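## Task

Put samples S2, S4 and S6 into the bucket adapters sitting on loading stand ST, adding water blanks as required. Each tube in an adapter must be matched by an equal-mass tube in the same hole number of the facing adapter. Within each adapter, holes 1 and 2 together must weigh the same as holes 3 and 4; hole 5 is on the pivot axis and does not count toward that balance. Before pressing DONE, every tube, unused blanks included, must sit fully down and upright in a well or in a hole of a rack or adapter. That rack or adapter must itself be flat and upright, entirely on the table, or for an adapter, seated in the stand. Racks and adapters are loose, and nothing counts if only the robot is holding it in place. Release everything and move the gripper away (touching DONE or its housing is fine), then push DONE. The task ends when DONE goes down. Pressing DONE with a wrong load is worse than never pressing it.

## Robot and tools

Robot: one arm with six joints (waist, shoulder, elbow, wrist pitch, wrist yaw, wrist roll) and a two-finger parallel gripper. The fingers extend along the gripper's +z axis and close along its y axis. The reported hand position is the point between the finger pads, roughly 1 cm behind the tips.

Scene frame: the origin is on the tabletop below the arm base. +z is up, and +y is to the left when facing along +x. Positions are in metres and orientation is a quaternion in w,x,y,z order. The base may be tilted, and the printed position gets less accurate far from the base.

execute_actions: takes "actions", a list with zero or one entry, plus an optional "pictures" flag (true or false).
- An empty list only returns the current state.
- A motion entry has "rows" (1 to 15 rows) and "steps" (1 to 15, default 15). Each step lasts 1/30 s. Rows are applied one per step, and the last row is repeated if there are fewer rows than steps.
- A wait entry has only "steps" (up to 300), counted from the previous result. Your thinking time is included in that count.
- Each row has 7 numbers in [-1,1]: dx, dy, dz, rx, ry, rz, opening.
- The first six are an offset in the gripper's own axes. They are measured from the gripper pose shown in the last result, or from the current pose if no result in this scene has shown it yet, or for a later call in the same reply. Every row in an action is measured from that same base, not from the previous row.
- Scale: 1.0 means 0.6 m of translation or 180 degrees of rotation. rx, ry, rz together form one rotation vector.
- Opening is absolute, not an offset: +1 is fully open (0.094 m) and -1 is closed.

move: takes "target", one 7-number row with the same layout, frame and scale as above (an offset plus an absolute opening). It also takes "speed" in m/s, from 0.002 to 0.5, default 0.25; rotation is limited to twice that value in rad/s. The hand follows a straight path lasting 0.5 to 10 s; a longer path stops short after 10 s. The opening is applied at the start. The path does not slow down for obstacles, and the hand can lag, stray or overshoot the set speed, especially when the arm is nearly straight. Faster moves and targets placed further past a contact hit harder. The result line reports how the move ended (done, off_target, moving, held, fault), the remaining distance, and which limits acted. limits=paced means the pose was clipped. limits=held means some steps were blocked, after which the arm may move much faster than requested.

wait: "seconds", 0 to 10. The robot gets no new command during it.
zoom_image: "camera" (cam_head_left, cam_head_right, cam_high, cam_low, cam_wrist) and "region" [x0,y0,x1,y1] in pixels, top-left origin, at most 504x504. It enlarges part of that camera's latest image.
finished_scene: "scene", the current scene number.

Motion behaviour: each step, the commanded pose is clipped to within 70 mm and 16 degrees of the measured pose. Distant targets therefore take several actions, so read the pose in each result and command the remainder. The arm often stops a centimetre or more short, usually too low. Zero offsets pull the hand back to the base pose and can let it sink further. To hold height, aim a little higher and send zeros in later calls within the same reply. Moves of only a few mm may not move the hand at all. Repeating a small offset against something rigid does not push harder, but against something that yields it pushes further in. The simulation keeps running while you think.

Gripping: grip_measured uses the same scale as the commanded opening and may be off by about 1 mm. To hold an object, command roughly 0.03 below grip_measured, or less below for a lighter grip. Pads can squeeze hard at first contact.

Result lines:
- The state line gives the hand pose and grip_measured.
- Joint positions and Joint velocities list the six joints (rad, rad/s), then the finger-pad gap (m, m/s). Joint ranges: waist -2.880..2.880, shoulder 0..3.142, elbow 0..3.019, wrist pitch -1.693..1.571, wrist yaw -1.571..1.571, wrist roll -2.094..2.094.
- Joint torques are raw drive outputs with offsets and noise.
- "Hand target" is the pose the controller is currently driving toward.
- "pose unreachable" and HELD mark steps the clearance check changed or blocked. The mounting block counts as part of the arm.
- FAULT means a stop. MOTOR HOT warns from 85 °C; at 100 °C an OVER-TEMPERATURE FAULT makes the arm drop. Holding loads for long heats the motors, so do not hold objects longer than necessary.

Task facts: all tubes are identical 50 mL tubes, so equal fill means equal mass, and the empty tube also has mass.
- Samples have an orange cap dot showing their ID and no volume label; judge their volume from the liquid level.
- Water blanks have a white cap dot printed with their mL.
- X8 (grey dot) belongs to another run and must stay in its well.
- Adapters are identified by the number on their sides and have holes 1 to 5 numbered on top. Adapter 1 faces 3, and 2 faces 4.
- In the first task, S6 is already on ST.
- DONE is a green key on a small sloped desk; push it until it latches.

Avoid: knocking or dropping anything off the table, which ends the scene. Also avoid fast impacts, hard presses, dropping or slipping tubes, and tipping racks or adapters. Loose objects may occasionally be nudged by outside disturbances, so check the final state before you press DONE.

Each tool is called after "Emit:" as a command line: name --argument value for each argument, lists and objects as JSON in quotes; but a table of rows of numbers goes row by row, as --pt "numbers of a row", without its own name.

## Session

Emit:
execute_actions --actions '[]'

Scene clock: 0.00 s of 9000.00 s.
end_effector_position=(+0.1074, -0.5311, +0.1883) grip_measured=+1.000 end_effector_quat_wxyz=(-0.005, +0.969, +0.053, +0.241)
Joint positions: [-1.662  1.787  1.511 -1.298 -0.475  1.519  0.094]
Joint velocities: [-0.005 -0.024  0.007 -0.002  0.007  0.037  0.   ]
Joint torques (N m, as the arm reports them, + toward a larger angle): no reading
Hand target: +0.108, -0.539, +0.199; +0.009, +0.969, +0.056, +0.242

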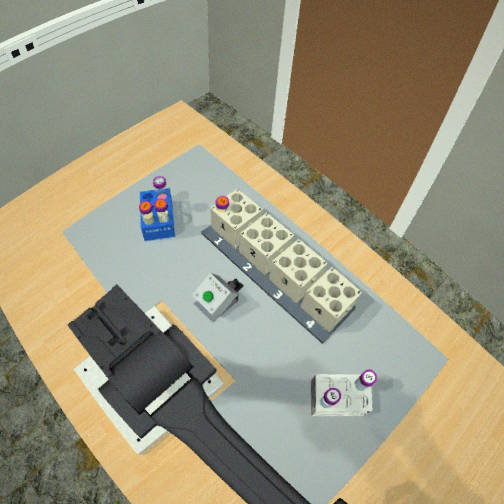

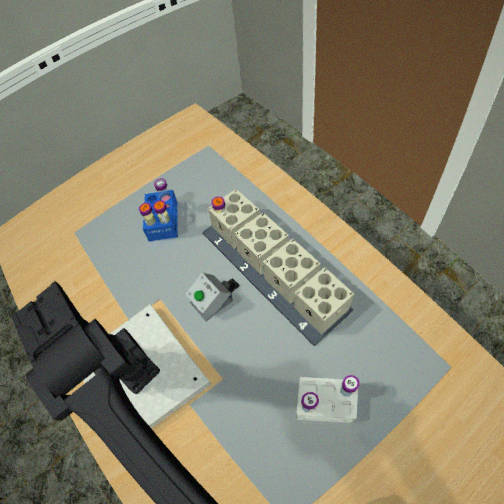

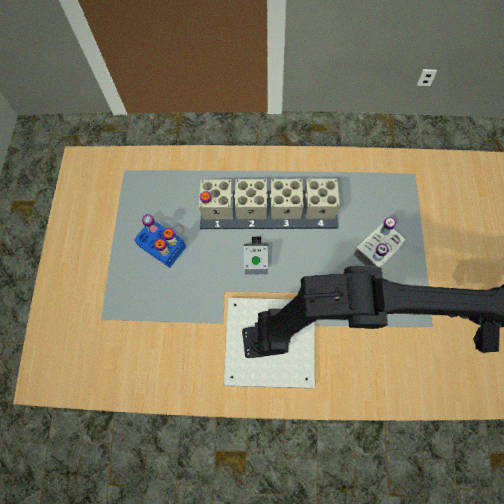

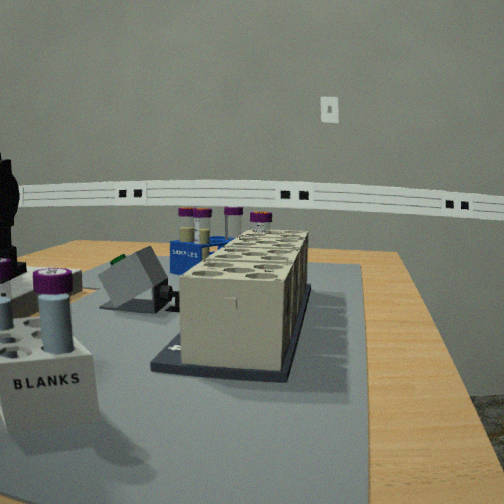

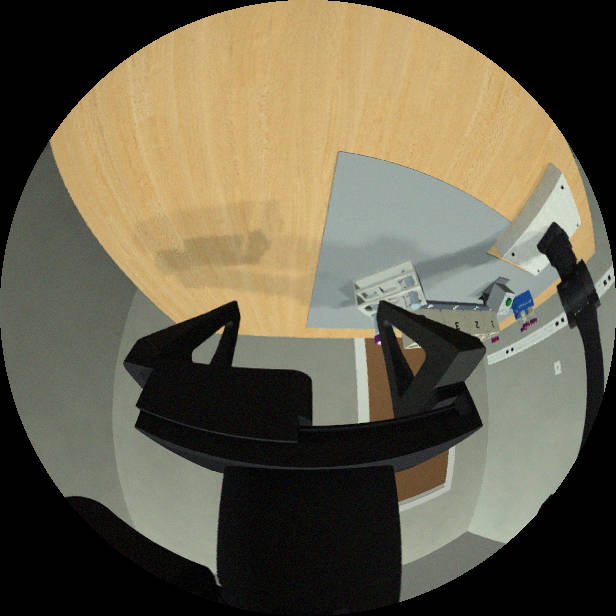

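Emit:
zoom_image --camera "cam_high" --region '[120, 165, 350, 280]'

Emit:
zoom_image --camera "cam_head_left" --region '[120, 160, 380, 430]'

Emit:
zoom_image --camera "cam_low" --region '[160, 195, 290, 285]'

Emit:
zoom_image --camera "cam_high" --region '[340, 200, 430, 280]'

Emit:
zoom_image --camera "cam_head_left" --region '[125, 165, 265, 255]'

Region (120, 165, 350, 280) of cam_high's 504x504 image, scaled by 2.191, with more detail than that image has.

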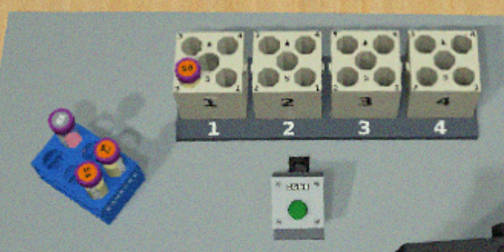

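Region (120, 160, 380, 430) of cam_head_left's 504x504 image, scaled by 1.867, with more detail than that image has; it fills the left 485 columns of this view, and the rest is white.

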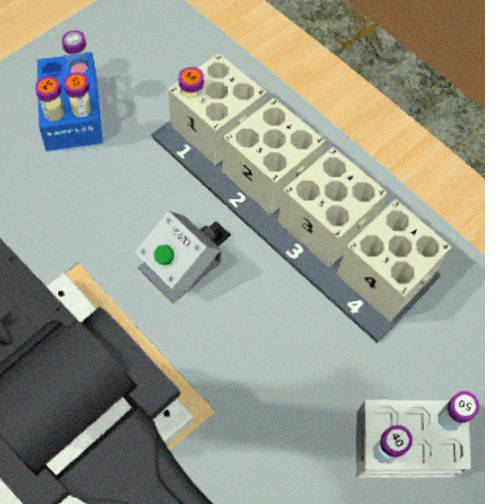

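Region (160, 195, 290, 285) of cam_low's 504x504 image, scaled by 3.877, with more detail than that image has; it fills the top 349 rows of this view, and the rest is white.

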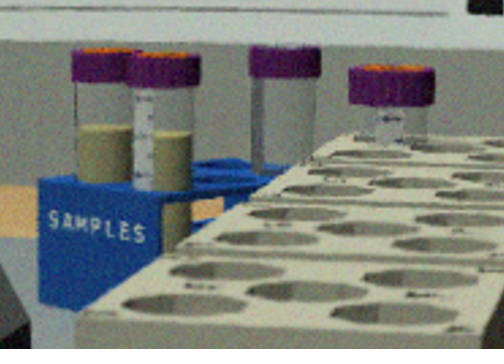

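Region (340, 200, 430, 280) of cam_high's 504x504 image, scaled by 5.600, with more detail than that image has.

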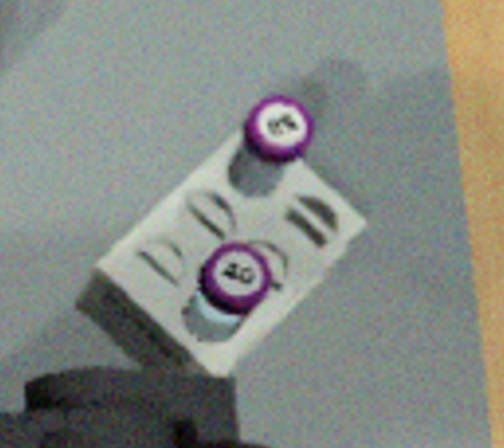

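Region (125, 165, 265, 255) of cam_head_left's 504x504 image, scaled by 3.600, with more detail than that image has; it fills the top 324 rows of this view, and the rest is white.

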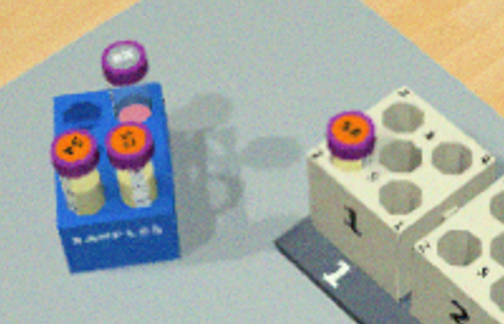

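Emit:
move --target '[0.528,-0.832,0.048,0,-0.155,0.034,1]'

Scene clock: 16.97 s of 9000.00 s.
end_effector_position=(+0.3415, -0.0006, +0.2923) grip_measured=+1.000 end_effector_quat_wxyz=(-0.249, +0.892, +0.374, +0.059)
Joint positions: [-0.374  1.354  1.249 -1.689 -0.469  2.074  0.094]
Joint velocities: [-0.005  0.005 -0.002  0.002 -0.066 -0.007  0.   ]
Joint torques (N m, as the arm reports them, + toward a larger angle): [ 0.55 -6.18 10.58 -1.01 -0.16  0.08]
Hand target: +0.352, -0.005, +0.303; -0.244, +0.894, +0.370, +0.065
Off the commanded pose: 0.012 m, 53 deg; orientation clipped at the last step of the last action.
joint sent to its limit — the command would take joint 4 (wrist pitch) past its lower limit and joint 6 (wrist roll) past its upper limit, so those joints were sent only as far as their limits.
After step 90, 10.93 s passed at rest.
move: off_target; limits=paced

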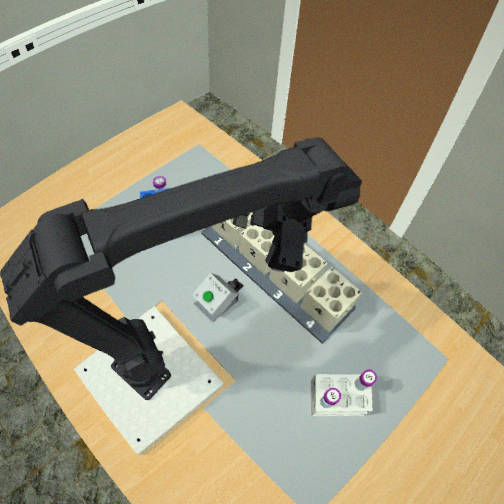

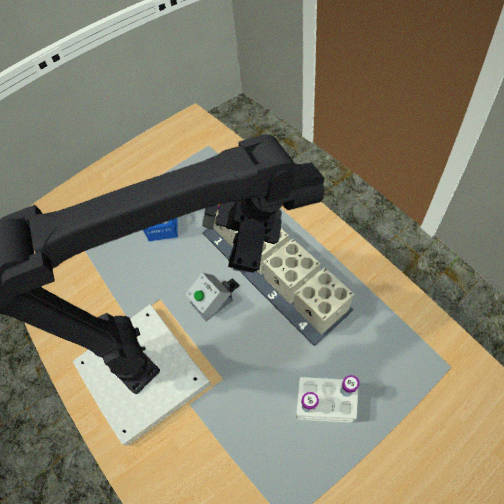

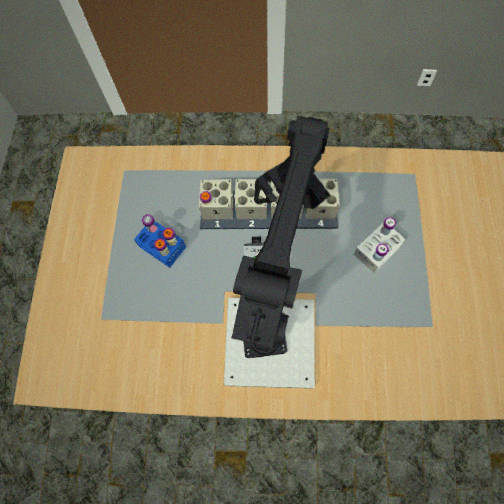

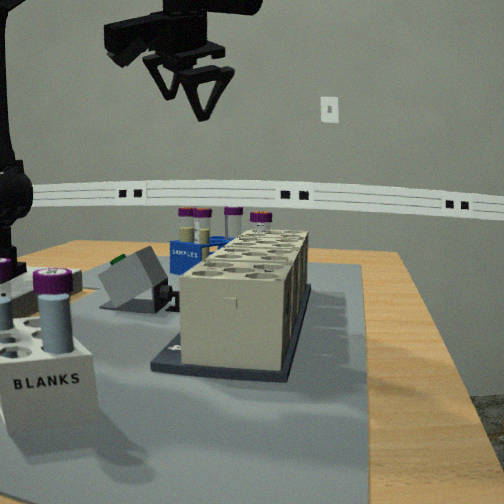

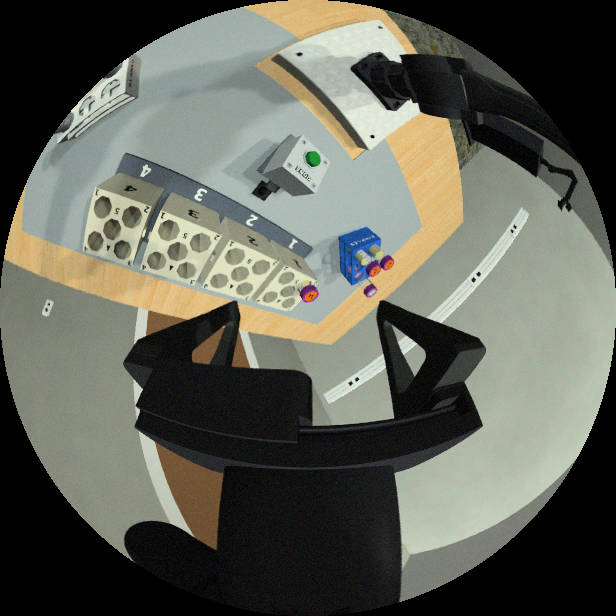

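Emit:
move --target '[0.153,0.003,0.146,0.048,-0.203,-0.727,1]' --speed 0.4

Scene clock: 28.83 s of 9000.00 s.
end_effector_position=(+0.3982, +0.0970, +0.2383) grip_measured=+1.000 end_effector_quat_wxyz=(-0.014, +0.006, +1.000, -0.002)
Joint positions: [ 0.09   1.46   1.274 -1.426 -0.001  0.253  0.094]
Joint velocities: [-0.005 -0.005  0.002 -0.002  0.022 -0.037  0.   ]
Joint torques (N m, as the arm reports them, + toward a larger angle): [ 1.26 -9.33  7.7   0.33  0.13 -0.12]
Hand target: +0.402, +0.099, +0.241; -0.004, -0.001, +1.000, -0.001
Off the commanded pose: 0.005 m, 2 deg.
After step 90, 5.27 s passed at rest.
move: done

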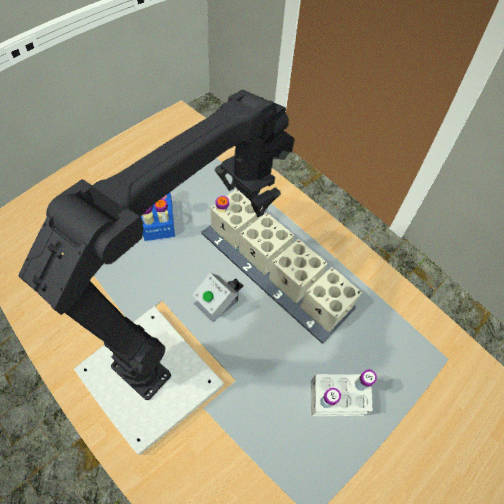

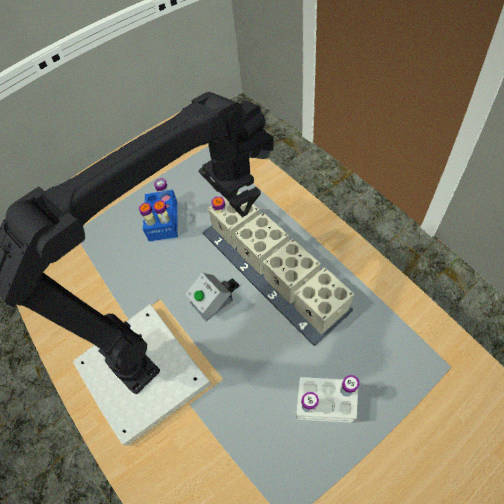

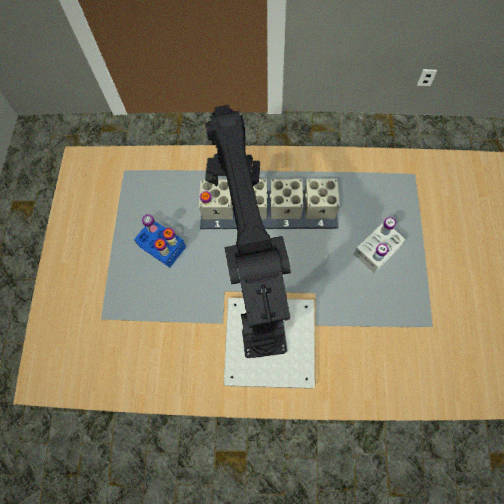

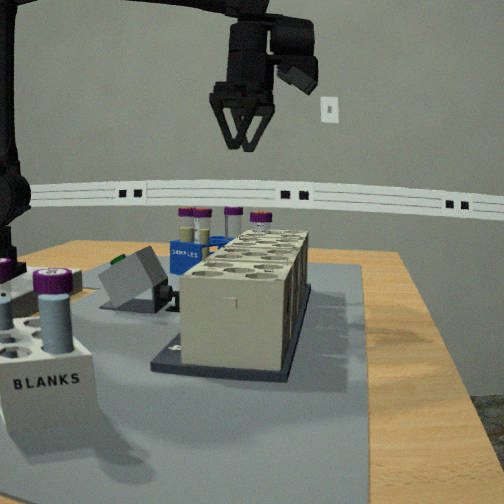

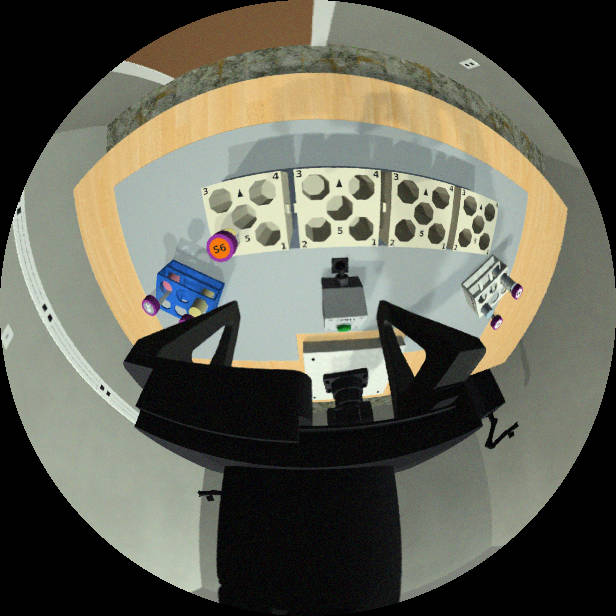

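Emit:
move --target '[-0.035,0.155,0.09,0,-0.009,-0.004,1]'

Scene clock: 36.83 s of 9000.00 s.
end_effector_position=(+0.4082, +0.1873, +0.1726) grip_measured=+1.000 end_effector_quat_wxyz=(-0.019, -0.009, +1.000, -0.009)
Joint positions: [ 0.281  1.611  1.268 -1.282 -0.     0.413  0.094]
Joint velocities: [ 0.015 -0.005 -0.007 -0.012 -0.007  0.037  0.   ]
Joint torques (N m, as the arm reports them, + toward a larger angle): [  0.46 -11.04   8.93   0.24   0.18   0.05]
Hand target: +0.420, +0.189, +0.183; -0.000, -0.000, +1.000, -0.003
Off the commanded pose: 0.015 m, 3 deg.
After step 90, 4.03 s passed at rest.
move: off_target

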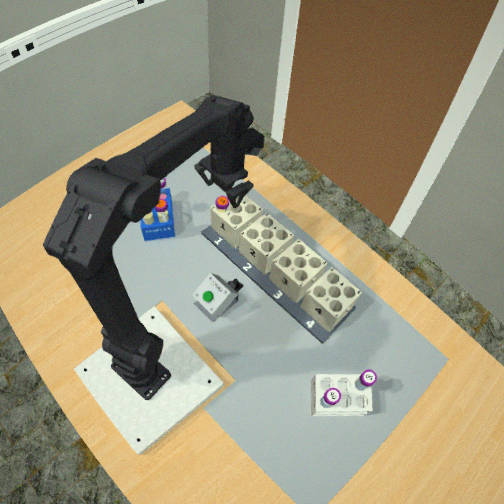

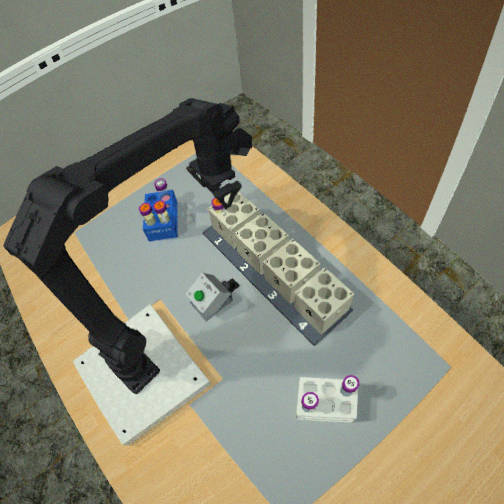

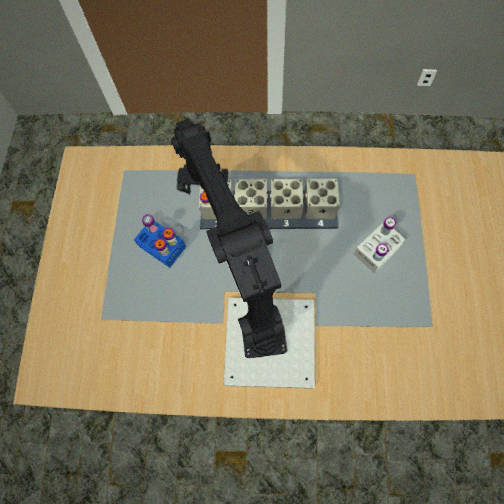

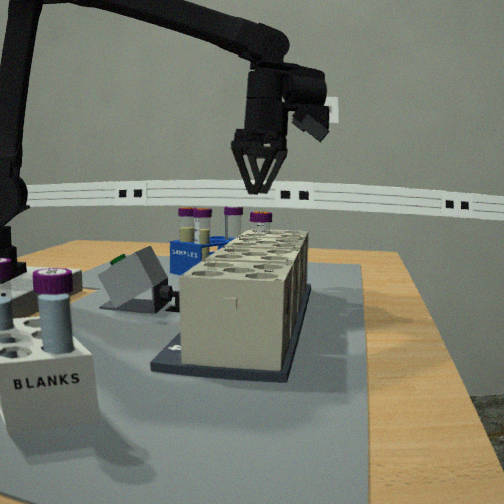

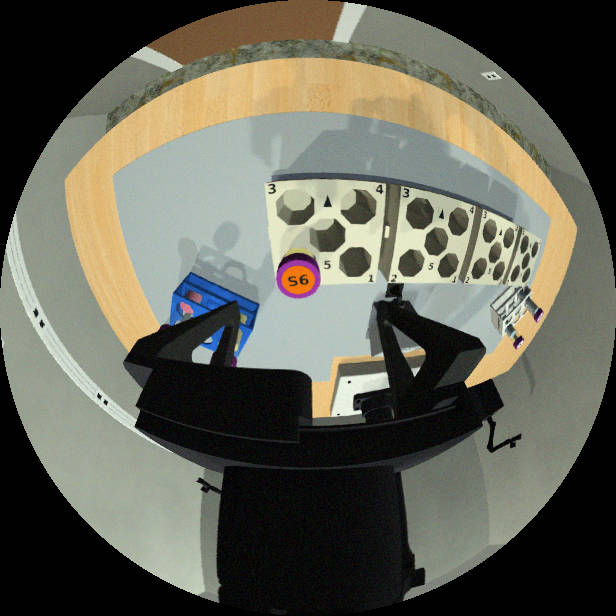

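Emit:
move --target '[-0.02,0.015,0.07,0,-0.012,0.005,0.4]' --speed 0.1

Scene clock: 40.23 s of 9000.00 s.
end_effector_position=(+0.4156, +0.1915, +0.1327) grip_measured=+0.402 end_effector_quat_wxyz=(-0.004, -0.003, +1.000, -0.009)
Joint positions: [ 0.287  1.655  1.21  -1.154  0.012  0.431  0.066]
Joint velocities: [-0.005 -0.015 -0.012 -0.002 -0.037  0.066  0.001]
Joint torques (N m, as the arm reports them, + toward a larger angle): [  1.61 -10.44   7.31   0.36   0.19   0.05]
Hand target: +0.419, +0.196, +0.130; +0.000, -0.001, +1.000, -0.009
Off the commanded pose: 0.006 m, 1 deg.
move: done

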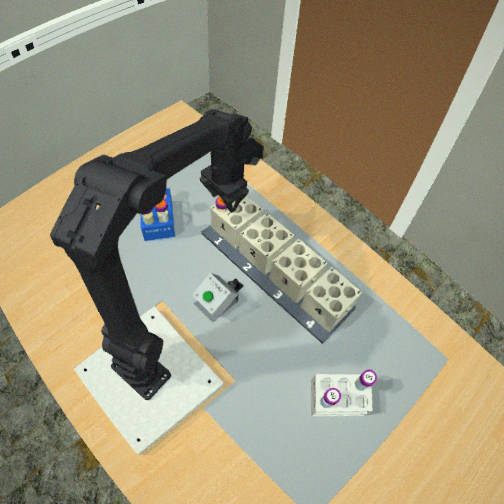

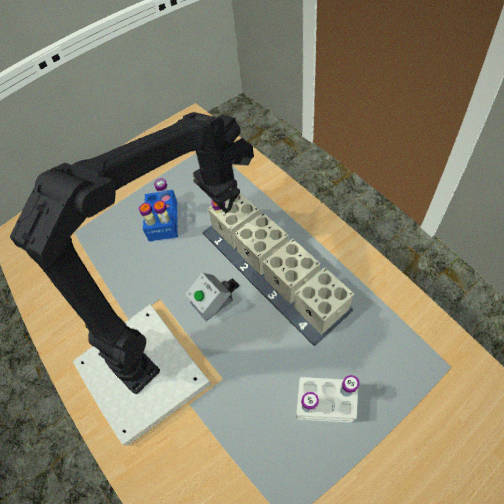

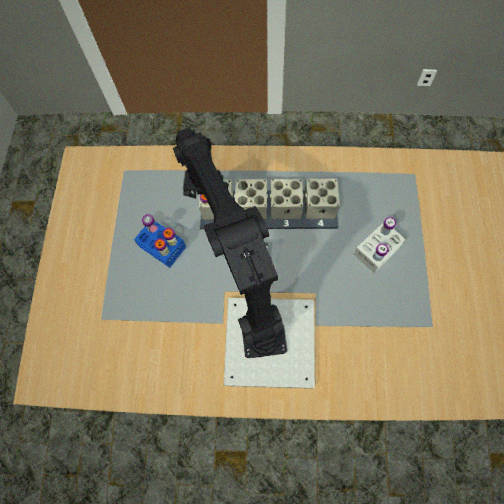

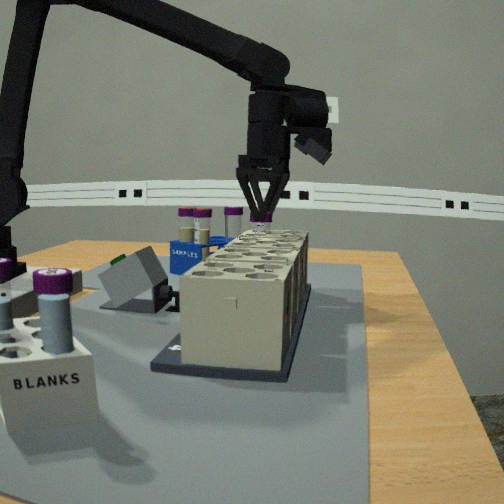

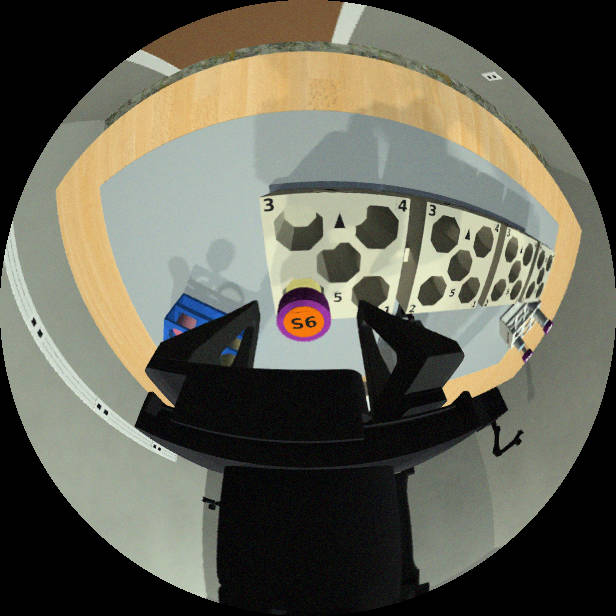

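Emit:
move --target '[0.008,0.008,0.024,0,0,0,0.4]' --speed 0.05

Emit:
move --target '[0,0,0,0,0,0,-0.2]'

Scene clock: 43.90 s of 9000.00 s.
end_effector_position=(+0.4087, +0.1919, +0.1222) grip_measured=+0.402 end_effector_quat_wxyz=(-0.006, -0.005, +1.000, -0.010)
Joint positions: [ 0.294  1.655  1.179 -1.128  0.012  0.435  0.066]
Joint velocities: [-0.015 -0.015  0.002  0.012 -0.066 -0.007  0.   ]
Joint torques (N m, as the arm reports them, + toward a larger angle): [ 1.58 -9.94  6.96  0.34  0.06  0.04]
Hand target: +0.411, +0.196, +0.118; -0.004, -0.003, +1.000, -0.009
Off the commanded pose: 0.006 m, 0 deg.
move: done

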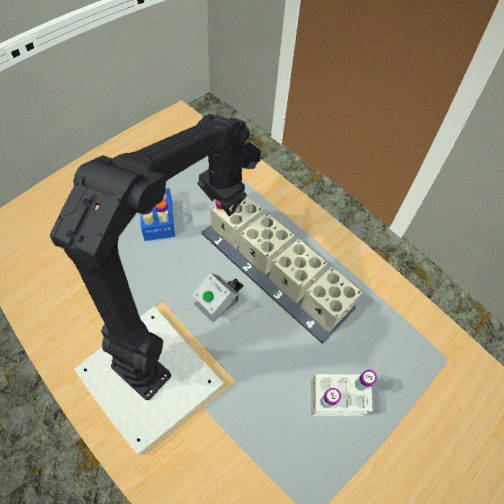

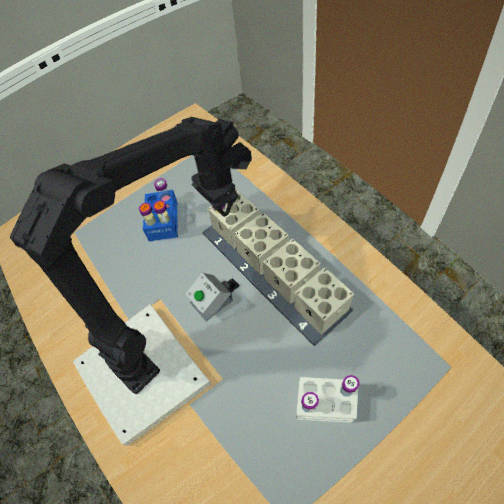

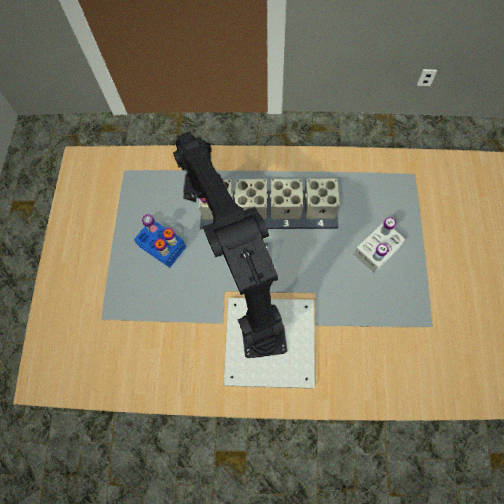

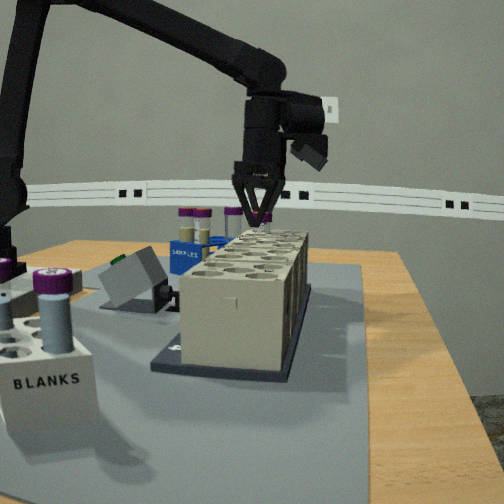

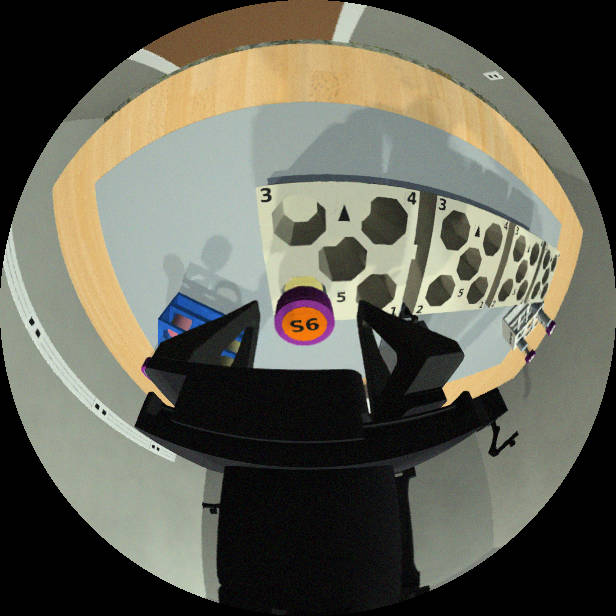

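Scene clock: 44.40 s of 9000.00 s.
end_effector_position=(+0.4087, +0.1919, +0.1222) grip_measured=-0.198 end_effector_quat_wxyz=(-0.006, -0.005, +1.000, -0.010)
Joint positions: [ 0.294  1.655  1.179 -1.128  0.012  0.435  0.038]
Joint velocities: [-0.005  0.005 -0.017  0.007 -0.037  0.037 -0.001]
Joint torques (N m, as the arm reports them, + toward a larger angle): [  0.87 -10.99   6.78  -0.13   0.07  -0.03]
Hand target: +0.409, +0.192, +0.122; -0.006, -0.005, +1.000, -0.010
Off the commanded pose: 0.000 m, 0 deg.
move: done

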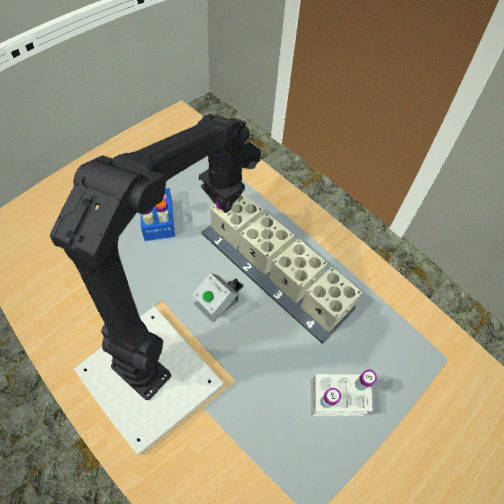

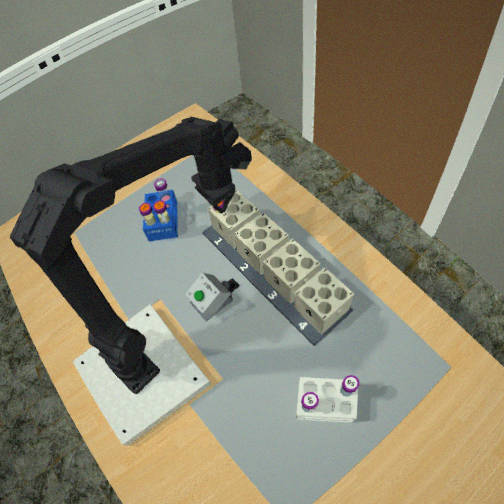

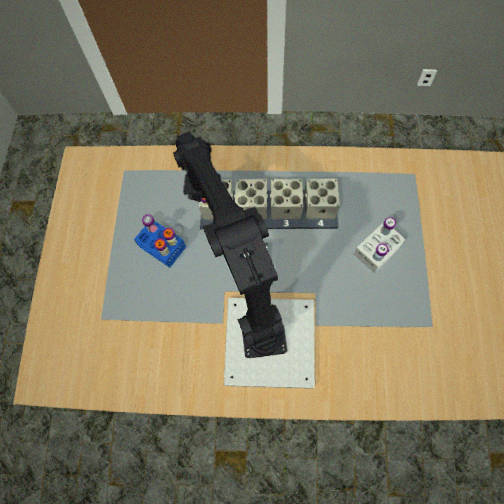

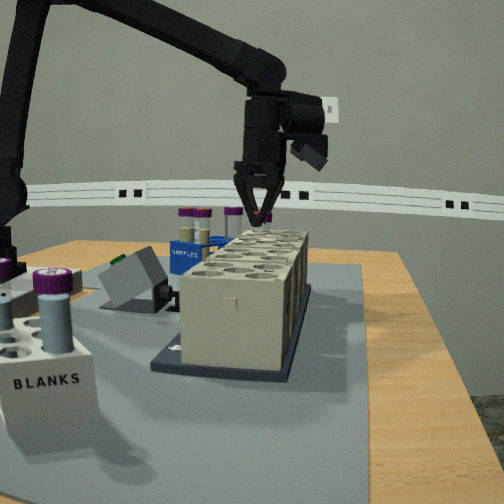

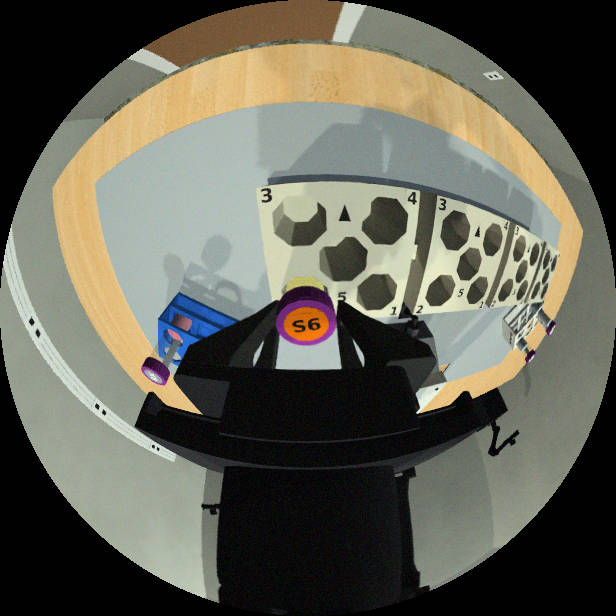

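Emit:
move --target '[-0.016,0,0,0,-0.004,0,-0.05]' --speed 0.05

Emit:
move --target '[0,0,0,0,0,0,-0.3]'

Emit:
zoom_image --camera "cam_low" --region '[200, 160, 320, 250]'

Scene clock: 48.57 s of 9000.00 s.
end_effector_position=(+0.4089, +0.1916, +0.1222) grip_measured=-0.052 end_effector_quat_wxyz=(-0.005, -0.005, +1.000, -0.011)
Joint positions: [ 0.294  1.655  1.179 -1.128  0.014  0.435  0.045]
Joint velocities: [-0.005  0.005 -0.002 -0.002  0.007  0.037 -0.001]
Joint torques (N m, as the arm reports them, + toward a larger angle): [  0.48 -10.03   8.09   0.17   0.2   -0.1 ]
Hand target: +0.418, +0.192, +0.122; +0.000, -0.005, +1.000, -0.010
Off the commanded pose: 0.009 m, 1 deg.
After step 90, 0.47 s passed at rest.
move: done

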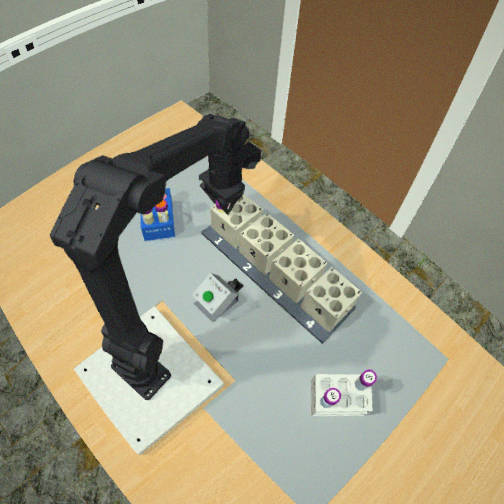

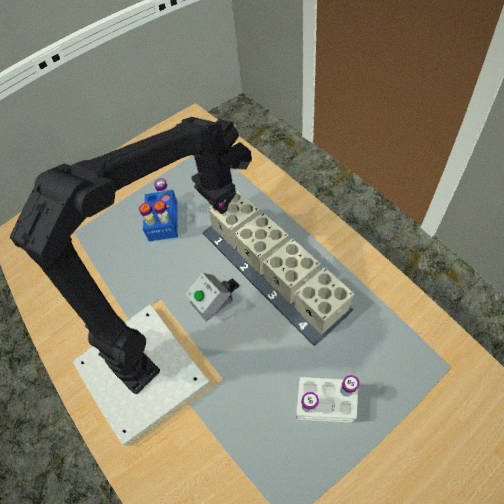

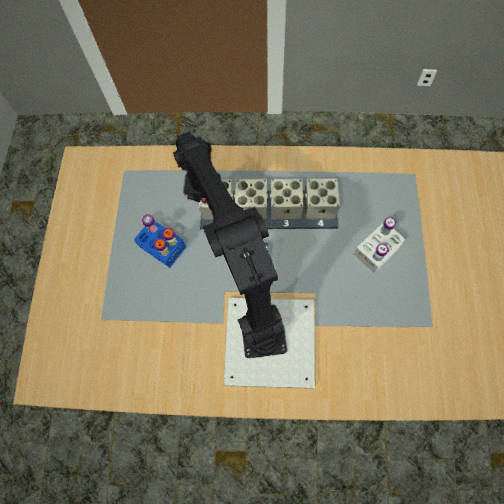

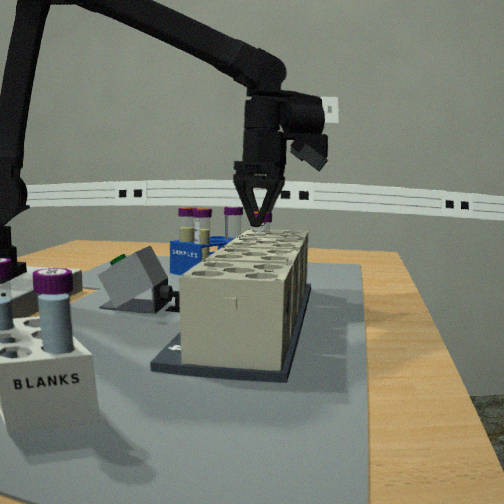

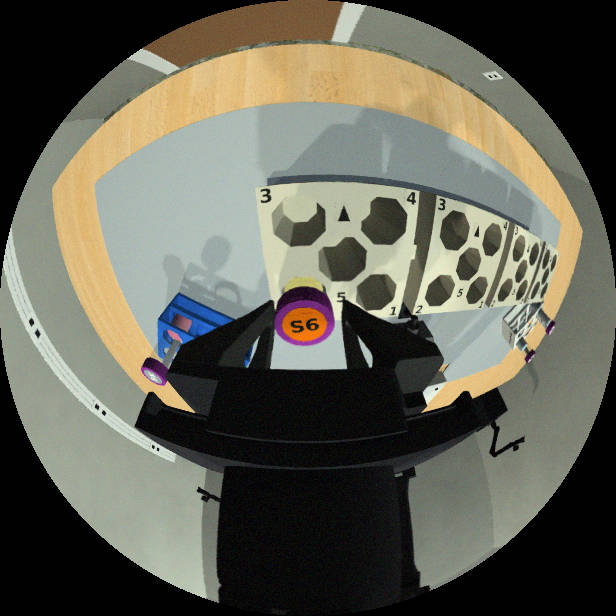

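Scene clock: 49.07 s of 9000.00 s.
end_effector_position=(+0.4087, +0.1921, +0.1222) grip_measured=-0.291 end_effector_quat_wxyz=(-0.006, -0.005, +1.000, -0.010)
Joint positions: [ 0.294  1.655  1.179 -1.128  0.012  0.435  0.033]
Joint velocities: [-0.015 -0.005 -0.002 -0.012  0.051 -0.051 -0.001]
Joint torques (N m, as the arm reports them, + toward a larger angle): [  0.98 -10.92   6.78  -0.12   0.16  -0.03]
Hand target: +0.409, +0.192, +0.122; -0.005, -0.005, +1.000, -0.011
Off the commanded pose: 0.001 m, 0 deg.
move: done

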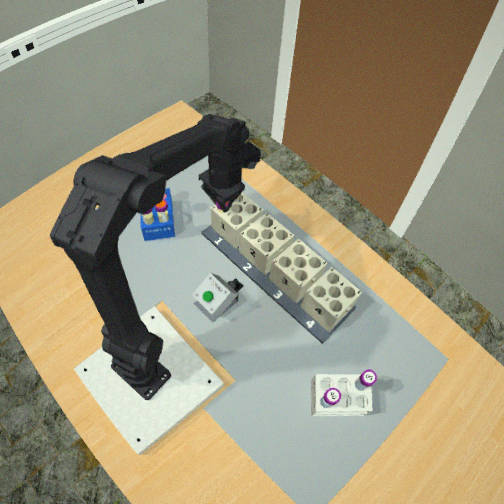

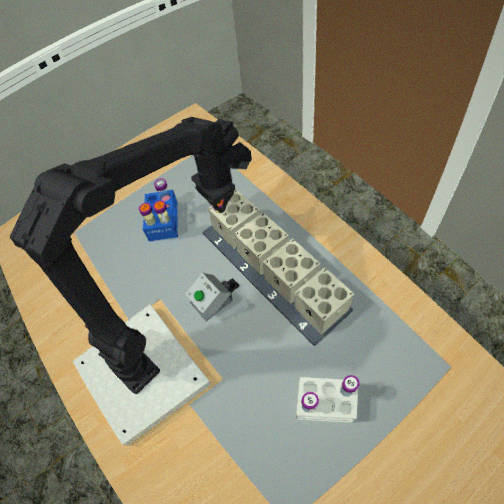

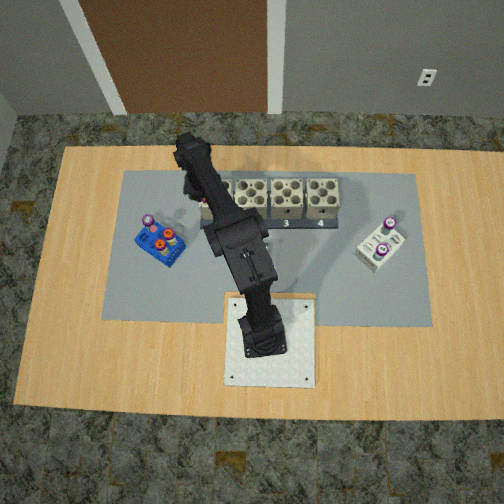

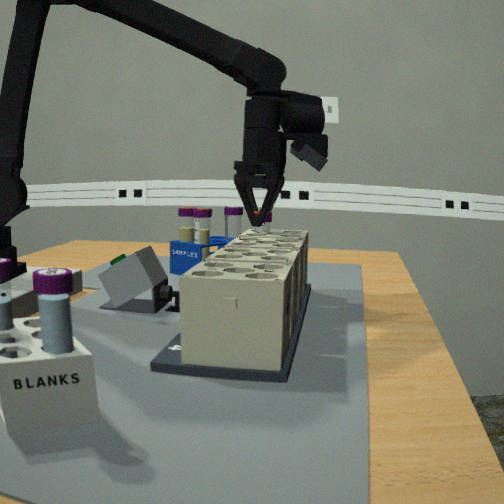

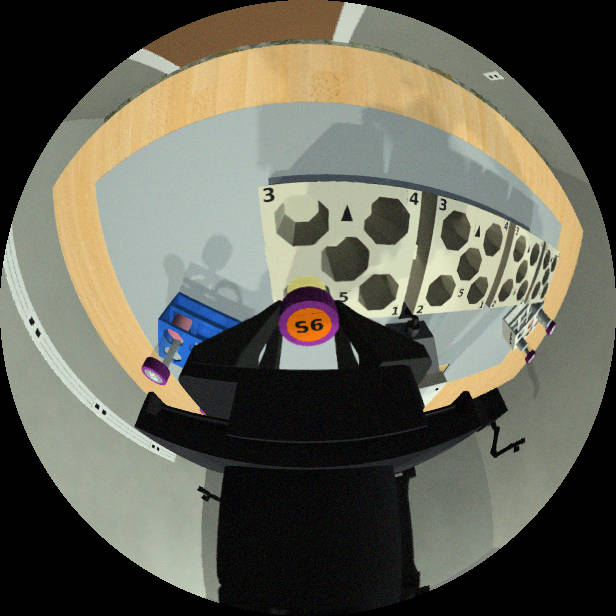

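Region (200, 160, 320, 250) of cam_low's 504x504 image, scaled by 4.200, with more detail than that image has; it fills the top 378 rows of this view, and the rest is white.

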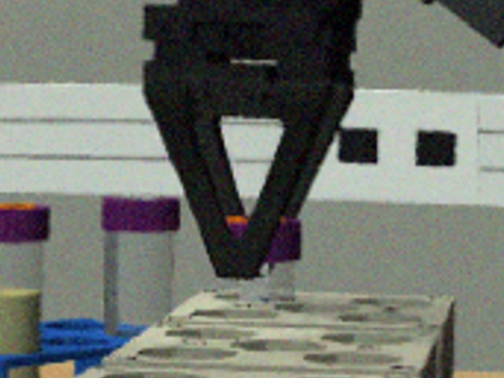

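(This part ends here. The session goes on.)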